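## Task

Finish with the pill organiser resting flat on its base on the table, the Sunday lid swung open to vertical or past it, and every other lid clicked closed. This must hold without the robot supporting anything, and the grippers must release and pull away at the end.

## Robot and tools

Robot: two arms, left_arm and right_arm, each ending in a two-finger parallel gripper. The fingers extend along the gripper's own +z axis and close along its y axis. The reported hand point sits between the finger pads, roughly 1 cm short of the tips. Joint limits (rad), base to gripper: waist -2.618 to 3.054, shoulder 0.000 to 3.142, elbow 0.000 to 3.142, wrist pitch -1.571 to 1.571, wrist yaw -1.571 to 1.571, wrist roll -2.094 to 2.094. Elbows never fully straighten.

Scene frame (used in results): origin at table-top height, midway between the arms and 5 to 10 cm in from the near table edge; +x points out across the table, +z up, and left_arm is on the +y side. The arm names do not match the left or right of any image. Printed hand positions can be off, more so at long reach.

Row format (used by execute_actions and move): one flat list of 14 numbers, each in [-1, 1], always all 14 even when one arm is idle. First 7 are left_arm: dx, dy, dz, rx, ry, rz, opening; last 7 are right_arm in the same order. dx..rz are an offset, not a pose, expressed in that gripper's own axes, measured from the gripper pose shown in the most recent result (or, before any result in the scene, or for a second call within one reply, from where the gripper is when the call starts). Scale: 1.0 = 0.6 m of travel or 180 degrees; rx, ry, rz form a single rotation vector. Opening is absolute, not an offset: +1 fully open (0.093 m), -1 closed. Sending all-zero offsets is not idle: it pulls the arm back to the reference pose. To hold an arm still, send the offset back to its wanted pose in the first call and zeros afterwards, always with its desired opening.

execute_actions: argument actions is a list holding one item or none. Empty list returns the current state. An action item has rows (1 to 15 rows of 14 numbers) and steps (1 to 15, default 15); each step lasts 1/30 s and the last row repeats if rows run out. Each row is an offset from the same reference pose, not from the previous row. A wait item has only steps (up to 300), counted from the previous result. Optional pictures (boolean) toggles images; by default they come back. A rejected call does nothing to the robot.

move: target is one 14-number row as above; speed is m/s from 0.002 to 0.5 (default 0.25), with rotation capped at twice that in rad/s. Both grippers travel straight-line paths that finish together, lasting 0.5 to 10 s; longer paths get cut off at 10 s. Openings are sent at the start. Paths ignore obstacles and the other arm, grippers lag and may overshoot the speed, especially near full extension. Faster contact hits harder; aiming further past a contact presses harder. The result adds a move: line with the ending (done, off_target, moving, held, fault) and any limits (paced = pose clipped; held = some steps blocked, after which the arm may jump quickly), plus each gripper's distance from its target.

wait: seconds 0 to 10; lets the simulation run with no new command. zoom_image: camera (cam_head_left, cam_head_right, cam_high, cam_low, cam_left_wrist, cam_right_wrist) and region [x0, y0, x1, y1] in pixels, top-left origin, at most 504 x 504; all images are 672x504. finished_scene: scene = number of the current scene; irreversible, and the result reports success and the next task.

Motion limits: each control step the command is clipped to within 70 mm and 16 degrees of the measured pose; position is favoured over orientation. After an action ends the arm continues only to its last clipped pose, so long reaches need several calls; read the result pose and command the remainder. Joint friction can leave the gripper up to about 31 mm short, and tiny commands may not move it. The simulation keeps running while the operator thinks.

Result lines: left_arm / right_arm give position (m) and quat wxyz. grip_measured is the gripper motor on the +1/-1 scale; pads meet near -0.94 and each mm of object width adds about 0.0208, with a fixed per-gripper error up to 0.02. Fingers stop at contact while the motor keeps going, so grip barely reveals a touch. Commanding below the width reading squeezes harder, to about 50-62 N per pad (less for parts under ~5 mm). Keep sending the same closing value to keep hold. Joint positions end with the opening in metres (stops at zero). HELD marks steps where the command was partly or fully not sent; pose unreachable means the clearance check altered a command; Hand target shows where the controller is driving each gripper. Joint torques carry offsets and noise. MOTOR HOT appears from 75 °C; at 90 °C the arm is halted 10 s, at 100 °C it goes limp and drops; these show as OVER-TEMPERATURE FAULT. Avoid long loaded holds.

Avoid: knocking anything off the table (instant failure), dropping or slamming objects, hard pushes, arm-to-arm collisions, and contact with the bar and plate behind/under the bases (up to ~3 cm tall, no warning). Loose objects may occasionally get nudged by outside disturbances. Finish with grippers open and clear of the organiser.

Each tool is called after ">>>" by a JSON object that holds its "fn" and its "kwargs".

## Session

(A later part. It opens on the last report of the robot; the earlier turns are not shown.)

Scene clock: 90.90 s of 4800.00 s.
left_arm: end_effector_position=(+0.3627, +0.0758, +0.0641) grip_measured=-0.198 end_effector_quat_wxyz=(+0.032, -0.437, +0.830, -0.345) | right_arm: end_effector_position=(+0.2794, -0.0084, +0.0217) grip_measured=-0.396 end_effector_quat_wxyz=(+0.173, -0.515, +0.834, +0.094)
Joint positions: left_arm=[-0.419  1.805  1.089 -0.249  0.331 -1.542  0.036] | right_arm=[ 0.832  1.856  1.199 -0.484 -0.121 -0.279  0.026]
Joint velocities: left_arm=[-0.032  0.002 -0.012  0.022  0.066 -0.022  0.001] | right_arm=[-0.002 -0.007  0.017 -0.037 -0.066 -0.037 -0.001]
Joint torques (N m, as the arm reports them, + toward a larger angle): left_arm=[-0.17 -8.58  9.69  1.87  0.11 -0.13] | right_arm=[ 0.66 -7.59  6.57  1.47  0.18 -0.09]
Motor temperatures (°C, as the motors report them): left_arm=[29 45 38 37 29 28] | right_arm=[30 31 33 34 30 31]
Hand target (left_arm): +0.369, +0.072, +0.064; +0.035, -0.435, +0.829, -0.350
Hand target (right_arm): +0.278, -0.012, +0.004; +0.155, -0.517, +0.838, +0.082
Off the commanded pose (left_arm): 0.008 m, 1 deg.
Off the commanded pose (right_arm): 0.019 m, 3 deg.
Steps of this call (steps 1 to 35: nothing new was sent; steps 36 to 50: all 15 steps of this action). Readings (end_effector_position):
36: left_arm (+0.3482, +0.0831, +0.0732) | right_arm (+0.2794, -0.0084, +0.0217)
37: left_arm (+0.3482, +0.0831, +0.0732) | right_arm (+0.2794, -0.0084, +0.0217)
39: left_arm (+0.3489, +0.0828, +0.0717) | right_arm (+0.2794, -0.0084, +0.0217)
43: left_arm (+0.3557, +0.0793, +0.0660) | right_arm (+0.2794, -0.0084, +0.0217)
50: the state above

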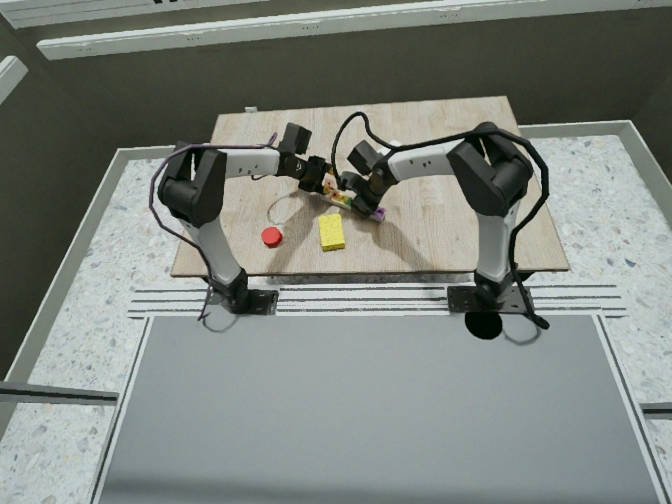

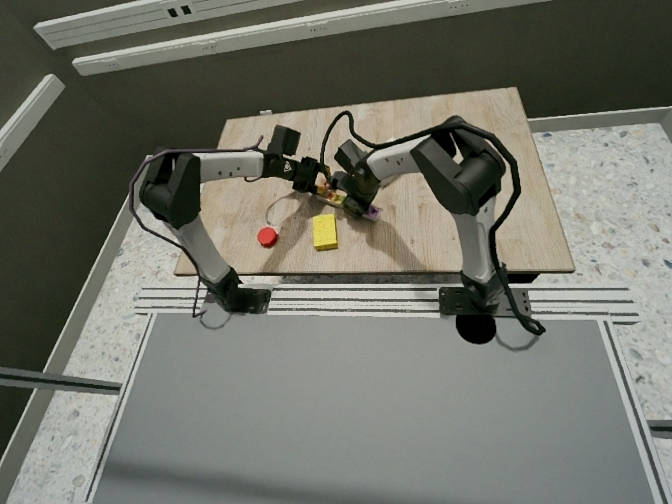

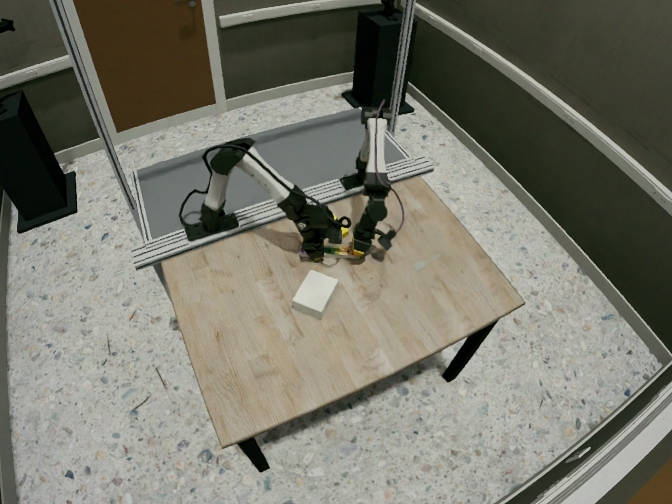

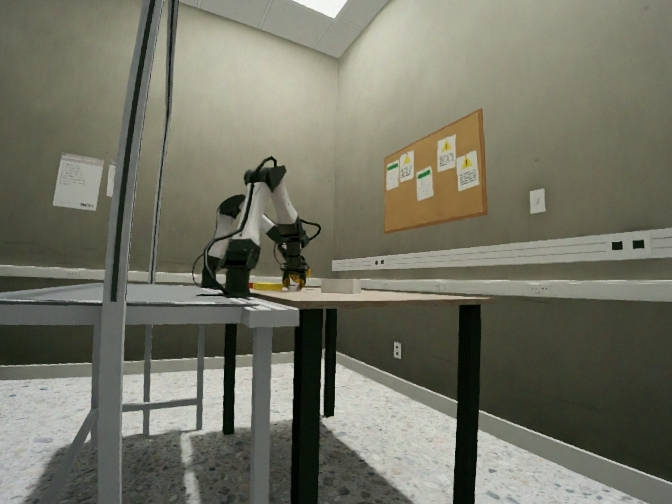

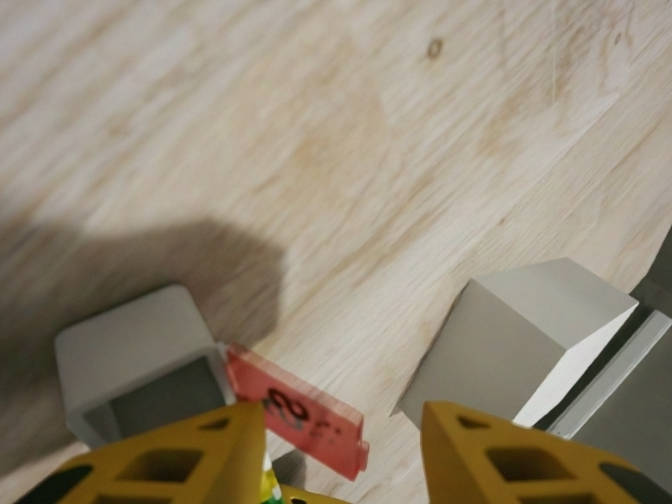

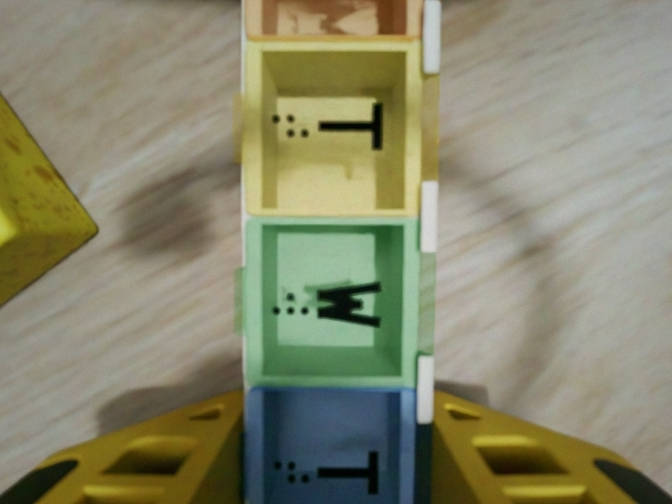

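Past upright. Retract left and release right.

>>> {"fn": "move", "kwargs": {"target": [0,-0.02,-0.1,0,0,0,-0.2,0,0,0,0,0,0,0.4], "speed": 0.12}}

>>> {"fn": "move", "kwargs": {"target": [-0.08,0,-0.12,0,0,0,-0.2,-0.01,0,-0.2,0,0,0,0.4], "speed": 0.2}}

>>> {"fn": "zoom_image", "kwargs": {"camera": "cam_high", "region": [280,215,390,280]}}

Scene clock: 92.57 s of 4800.00 s.
left_arm: end_effector_position=(+0.3482, +0.1007, +0.1143) grip_measured=-0.198 end_effector_quat_wxyz=(+0.035, -0.436, +0.830, -0.347) | right_arm: end_effector_position=(+0.2797, -0.0080, +0.0219) grip_measured=+0.398 end_effector_quat_wxyz=(+0.174, -0.515, +0.834, +0.095)
Joint positions: left_arm=[-0.373  1.65   1.125 -0.448  0.354 -1.5    0.036] | right_arm=[ 0.832  1.856  1.199 -0.482 -0.122 -0.279  0.064]
Joint velocities: left_arm=[ 0.002  0.007  0.002 -0.051 -0.022  0.022 -0.   ] | right_arm=[-0.012  0.007 -0.017  0.051 -0.022  0.037  0.001]
Joint torques (N m, as the arm reports them, + toward a larger angle): left_arm=[ 0.39 -9.77  9.74  1.59  0.25 -0.03] | right_arm=[  0.46 -11.45   6.55   1.45  -0.06  -0.05]
Motor temperatures (°C, as the motors report them): left_arm=[29 45 39 37 29 28] | right_arm=[30 31 33 34 30 31]
Hand target (left_arm): +0.349, +0.104, +0.117; +0.033, -0.437, +0.830, -0.346
Hand target (right_arm): +0.279, -0.008, +0.022; +0.173, -0.515, +0.834, +0.094
Off the commanded pose (left_arm): 0.004 m, 0 deg.
Off the commanded pose (right_arm): 0.001 m, 0 deg.
move: done

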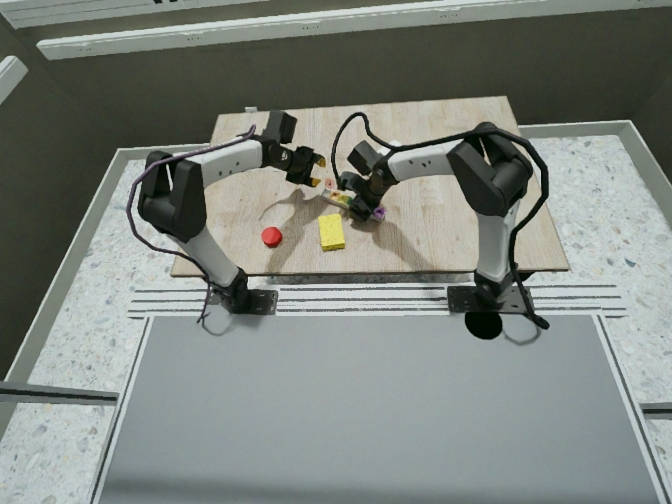

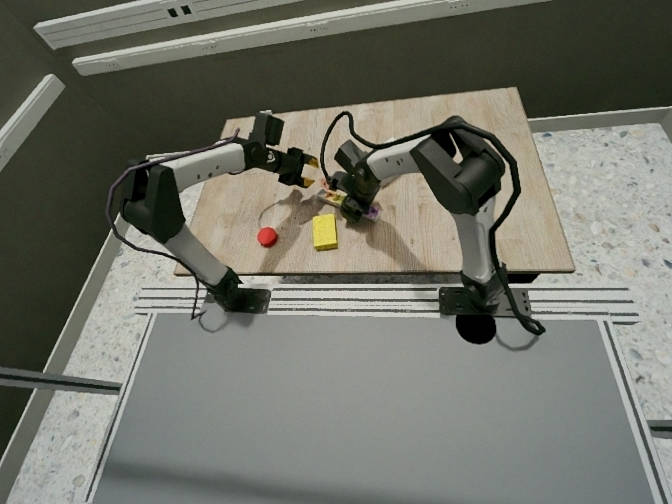

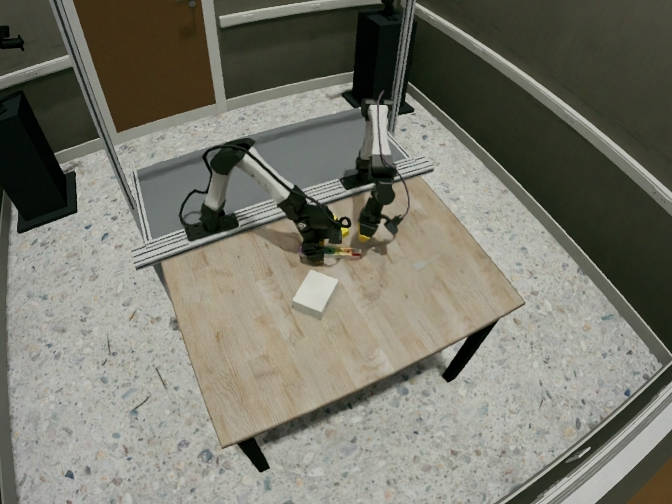

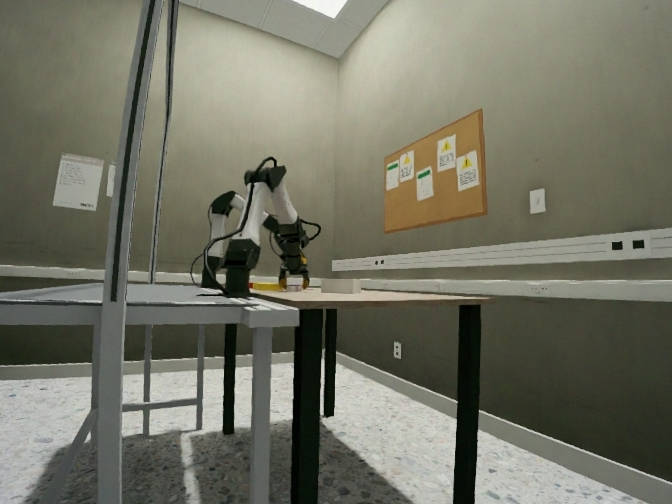

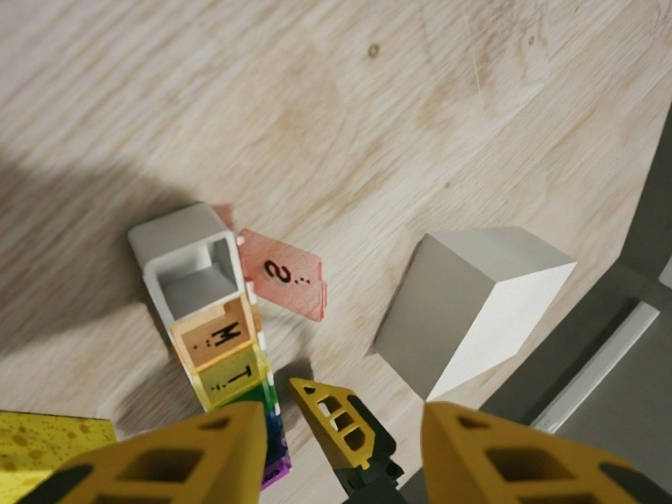

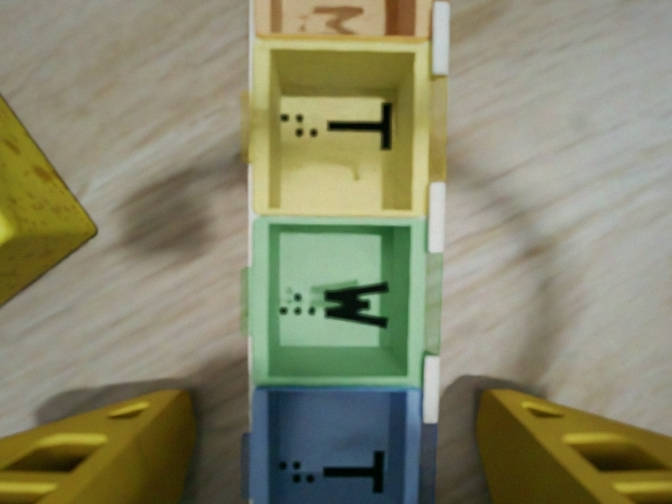

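Scene clock: 93.87 s of 4800.00 s.
left_arm: end_effector_position=(+0.3510, +0.1743, +0.1532) grip_measured=-0.198 end_effector_quat_wxyz=(+0.039, -0.437, +0.829, -0.345) | right_arm: end_effector_position=(+0.2562, -0.0409, +0.1260) grip_measured=+0.398 end_effector_quat_wxyz=(+0.170, -0.515, +0.835, +0.093)
Joint positions: left_arm=[-0.152  1.563  1.21  -0.698  0.463 -1.298  0.036] | right_arm=[ 0.804  1.612  1.334 -0.873 -0.131 -0.305  0.064]
Joint velocities: left_arm=[ 0.002 -0.027 -0.022 -0.066 -0.081  0.081 -0.   ] | right_arm=[-0.012 -0.017  0.012  0.051  0.037 -0.022  0.   ]
Joint torques (N m, as the arm reports them, + toward a larger angle): left_arm=[ 0.47 -8.85  9.99  1.32  0.3   0.01] | right_arm=[ -0.17 -10.64   7.75   1.17  -0.09  -0.15]
Motor temperatures (°C, as the motors report them): left_arm=[29 45 39 37 29 28] | right_arm=[30 31 33 34 30 31]
Hand target (left_arm): +0.351, +0.176, +0.158; +0.037, -0.436, +0.830, -0.347
Hand target (right_arm): +0.257, -0.044, +0.134; +0.174, -0.514, +0.834, +0.095
Off the commanded pose (left_arm): 0.004 m, 0 deg.
Off the commanded pose (right_arm): 0.010 m, 0 deg.
move: done

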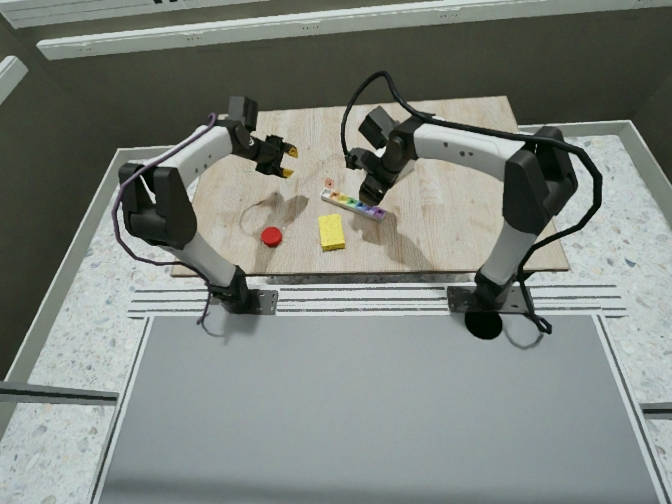

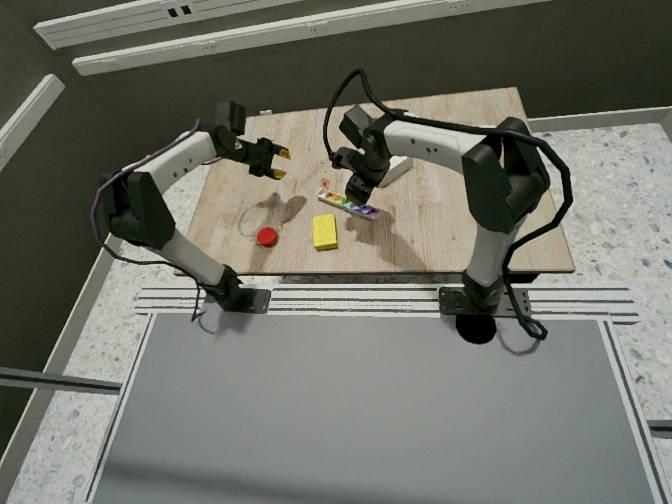

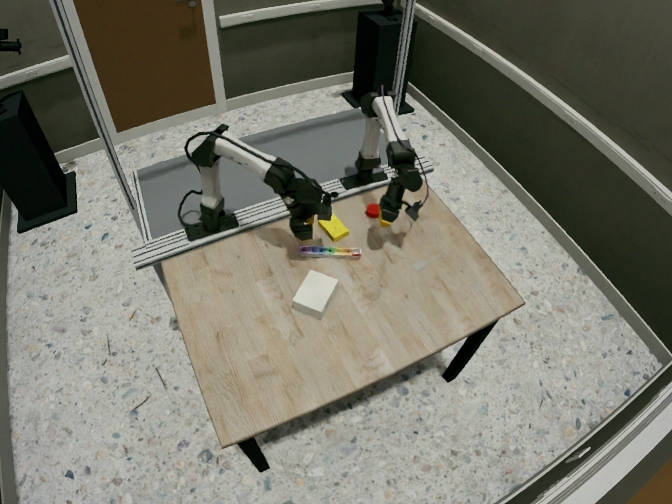

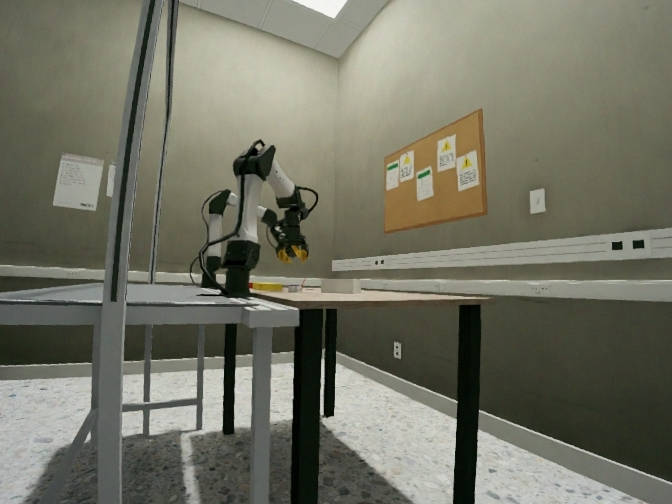

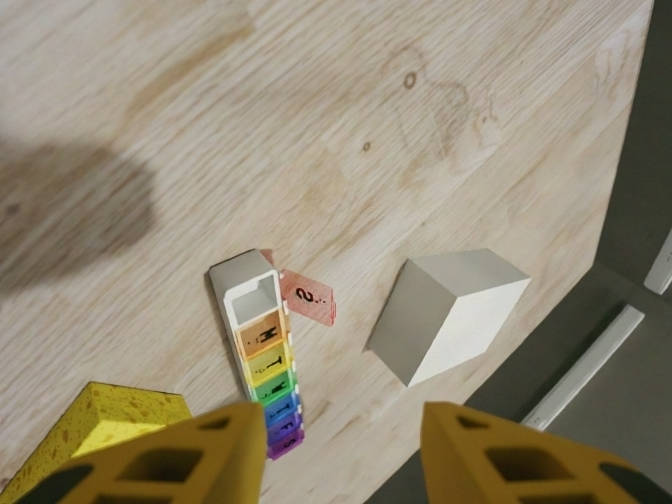

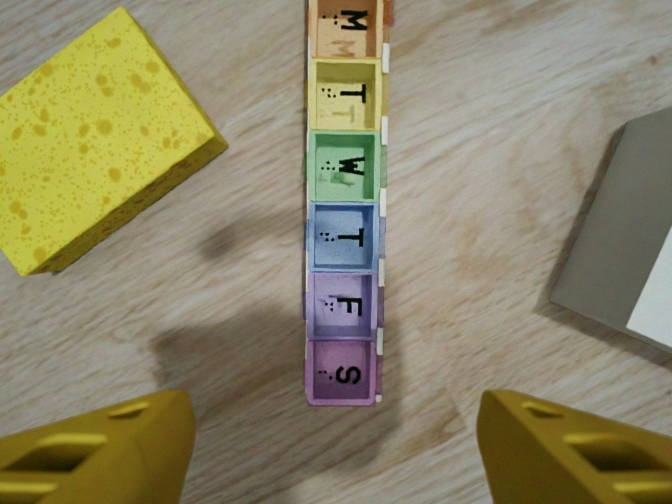

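Region (280, 215, 390, 280) of cam_high's 672x504 image, scaled by 4.582, with more detail than that image has; it fills the top 298 rows of this view, and the rest is white.

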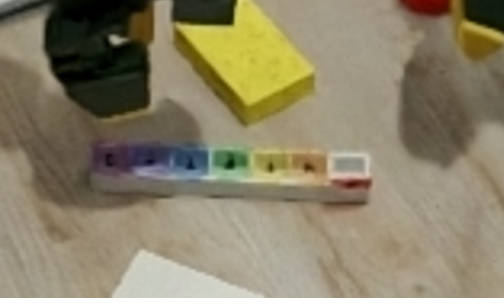

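>>> {"fn": "zoom_image", "kwargs": {"camera": "cam_left_wrist", "region": [200,260,340,440]}}

>>> {"fn": "move", "kwargs": {"target": [-0.05,0.1,-0.12,0,0,0,-0.2,0.22,-0.05,-0.12,0,0,0,0.4]}}

>>> {"fn": "zoom_image", "kwargs": {"camera": "cam_head_left", "region": [310,170,400,230]}}

>>> {"fn": "zoom_image", "kwargs": {"camera": "cam_low", "region": [270,270,320,300]}}

Region (200, 260, 340, 440) of cam_left_wrist's 672x504 image, scaled by 2.800, with more detail than that image has.

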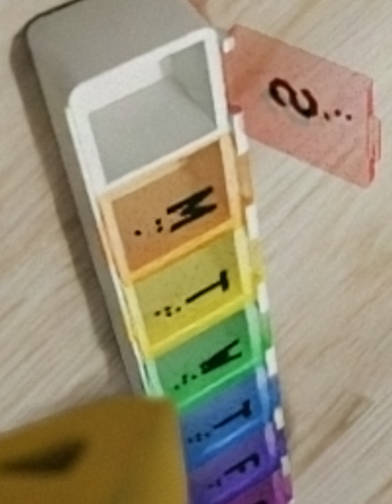

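Scene clock: 96.03 s of 4800.00 s.
left_arm: end_effector_position=(+0.3086, +0.2568, +0.1717) grip_measured=-0.198 end_effector_quat_wxyz=(+0.056, -0.433, +0.829, -0.348) | right_arm: end_effector_position=(+0.2224, -0.1816, +0.1431) grip_measured=+0.398 end_effector_quat_wxyz=(+0.176, -0.514, +0.834, +0.091)
Joint positions: left_arm=[ 0.127  1.387  1.146 -0.921  0.576 -1.008  0.036] | right_arm=[ 0.416  1.208  1.041 -1.047 -0.276 -0.67   0.064]
Joint velocities: left_arm=[-0.017 -0.002 -0.007 -0.007 -0.051  0.051  0.   ] | right_arm=[ 0.007  0.007 -0.002 -0.007 -0.037 -0.081  0.   ]
Joint torques (N m, as the arm reports them, + toward a larger angle): left_arm=[ 0.61 -7.08  6.78  1.18  0.43 -0.01] | right_arm=[-0.29 -6.5   5.85  1.1  -0.17 -0.05]
Motor temperatures (°C, as the motors report them): left_arm=[29 45 39 37 29 28] | right_arm=[30 31 33 34 30 31]
Hand target (left_arm): +0.300, +0.257, +0.165; +0.041, -0.438, +0.829, -0.345
Hand target (right_arm): +0.216, -0.186, +0.141; +0.171, -0.515, +0.835, +0.094
Off the commanded pose (left_arm): 0.011 m, 2 deg.
Off the commanded pose (right_arm): 0.009 m, 1 deg.
move: off_target (left_arm)

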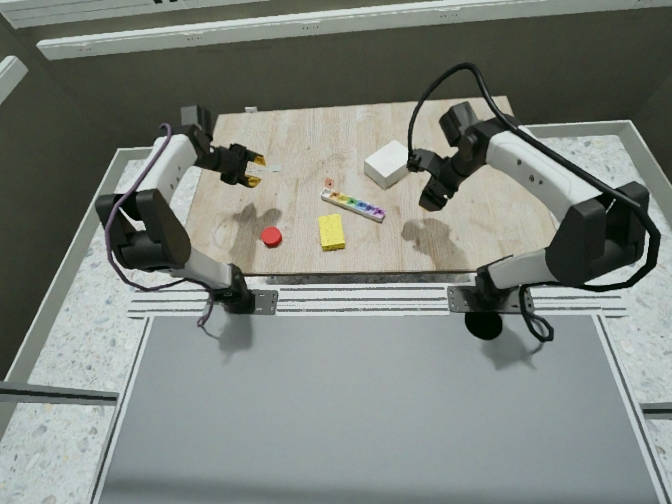

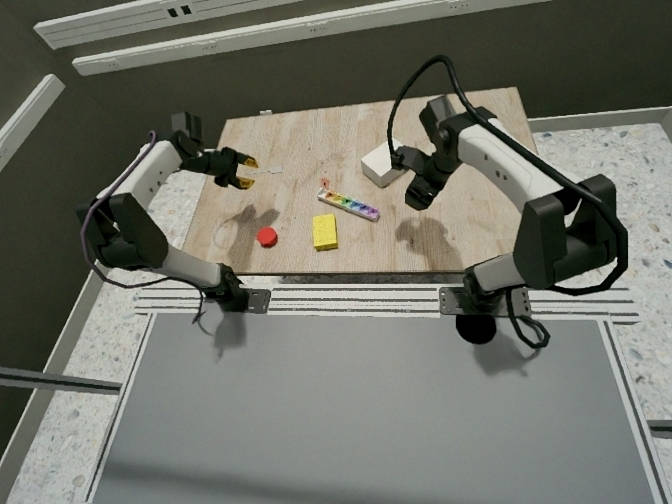

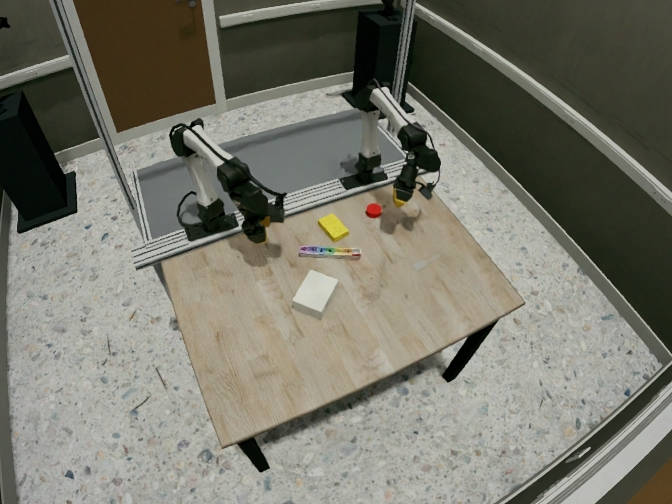

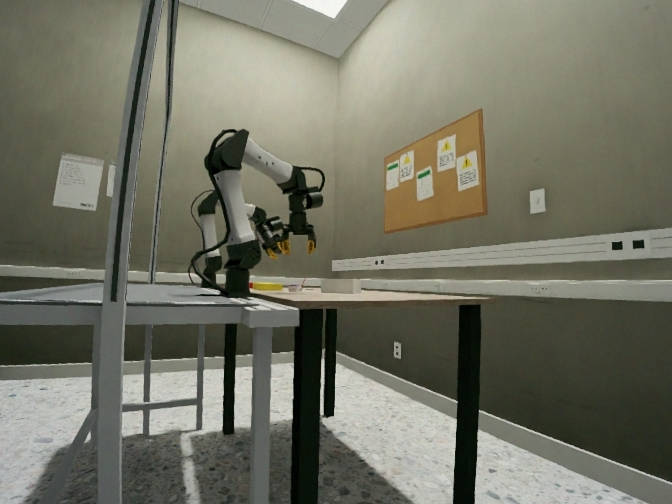

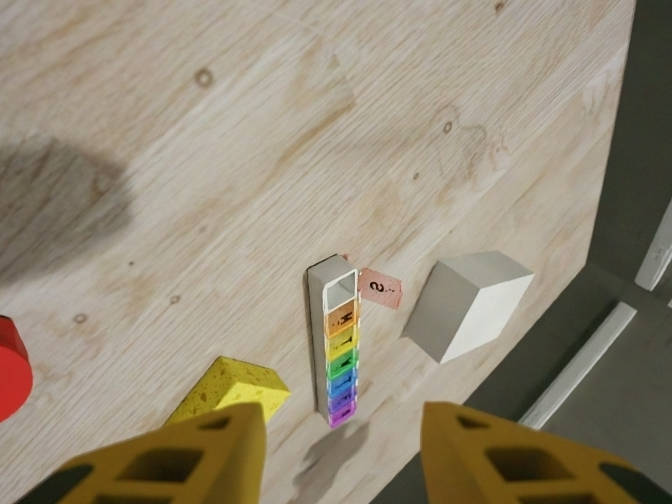

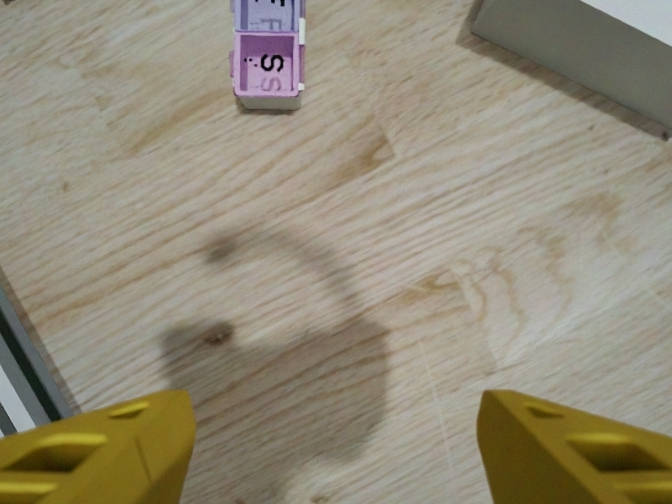

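Region (310, 170, 400, 230) of cam_head_left's 672x504 image, scaled by 5.600, with more detail than that image has.

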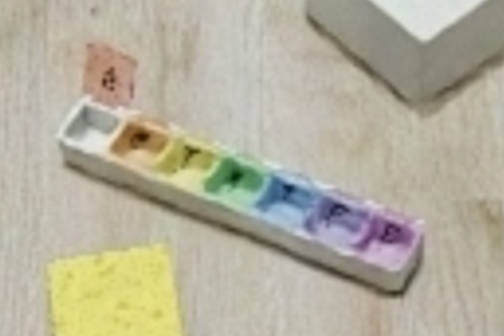

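Region (270, 270, 320, 300) of cam_low's 672x504 image, scaled by 10.080, with more detail than that image has; it fills the top 302 rows of this view, and the rest is white.

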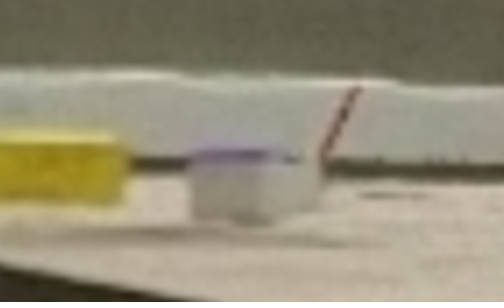

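>>> {"fn": "zoom_image", "kwargs": {"camera": "cam_left_wrist", "region": [290,300,390,435]}}

Region (290, 300, 390, 435) of cam_left_wrist's 672x504 image, scaled by 3.733, with more detail than that image has; it fills the left 373 columns of this view, and the rest is white.

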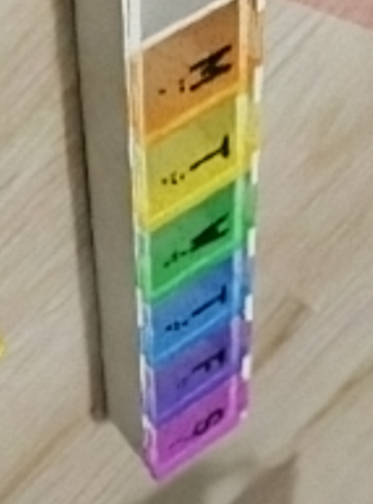

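All six other lids are level with one another.

>>> {"fn": "finished_scene", "kwargs": {"scene": 1}}

The scene is finished: the task was done.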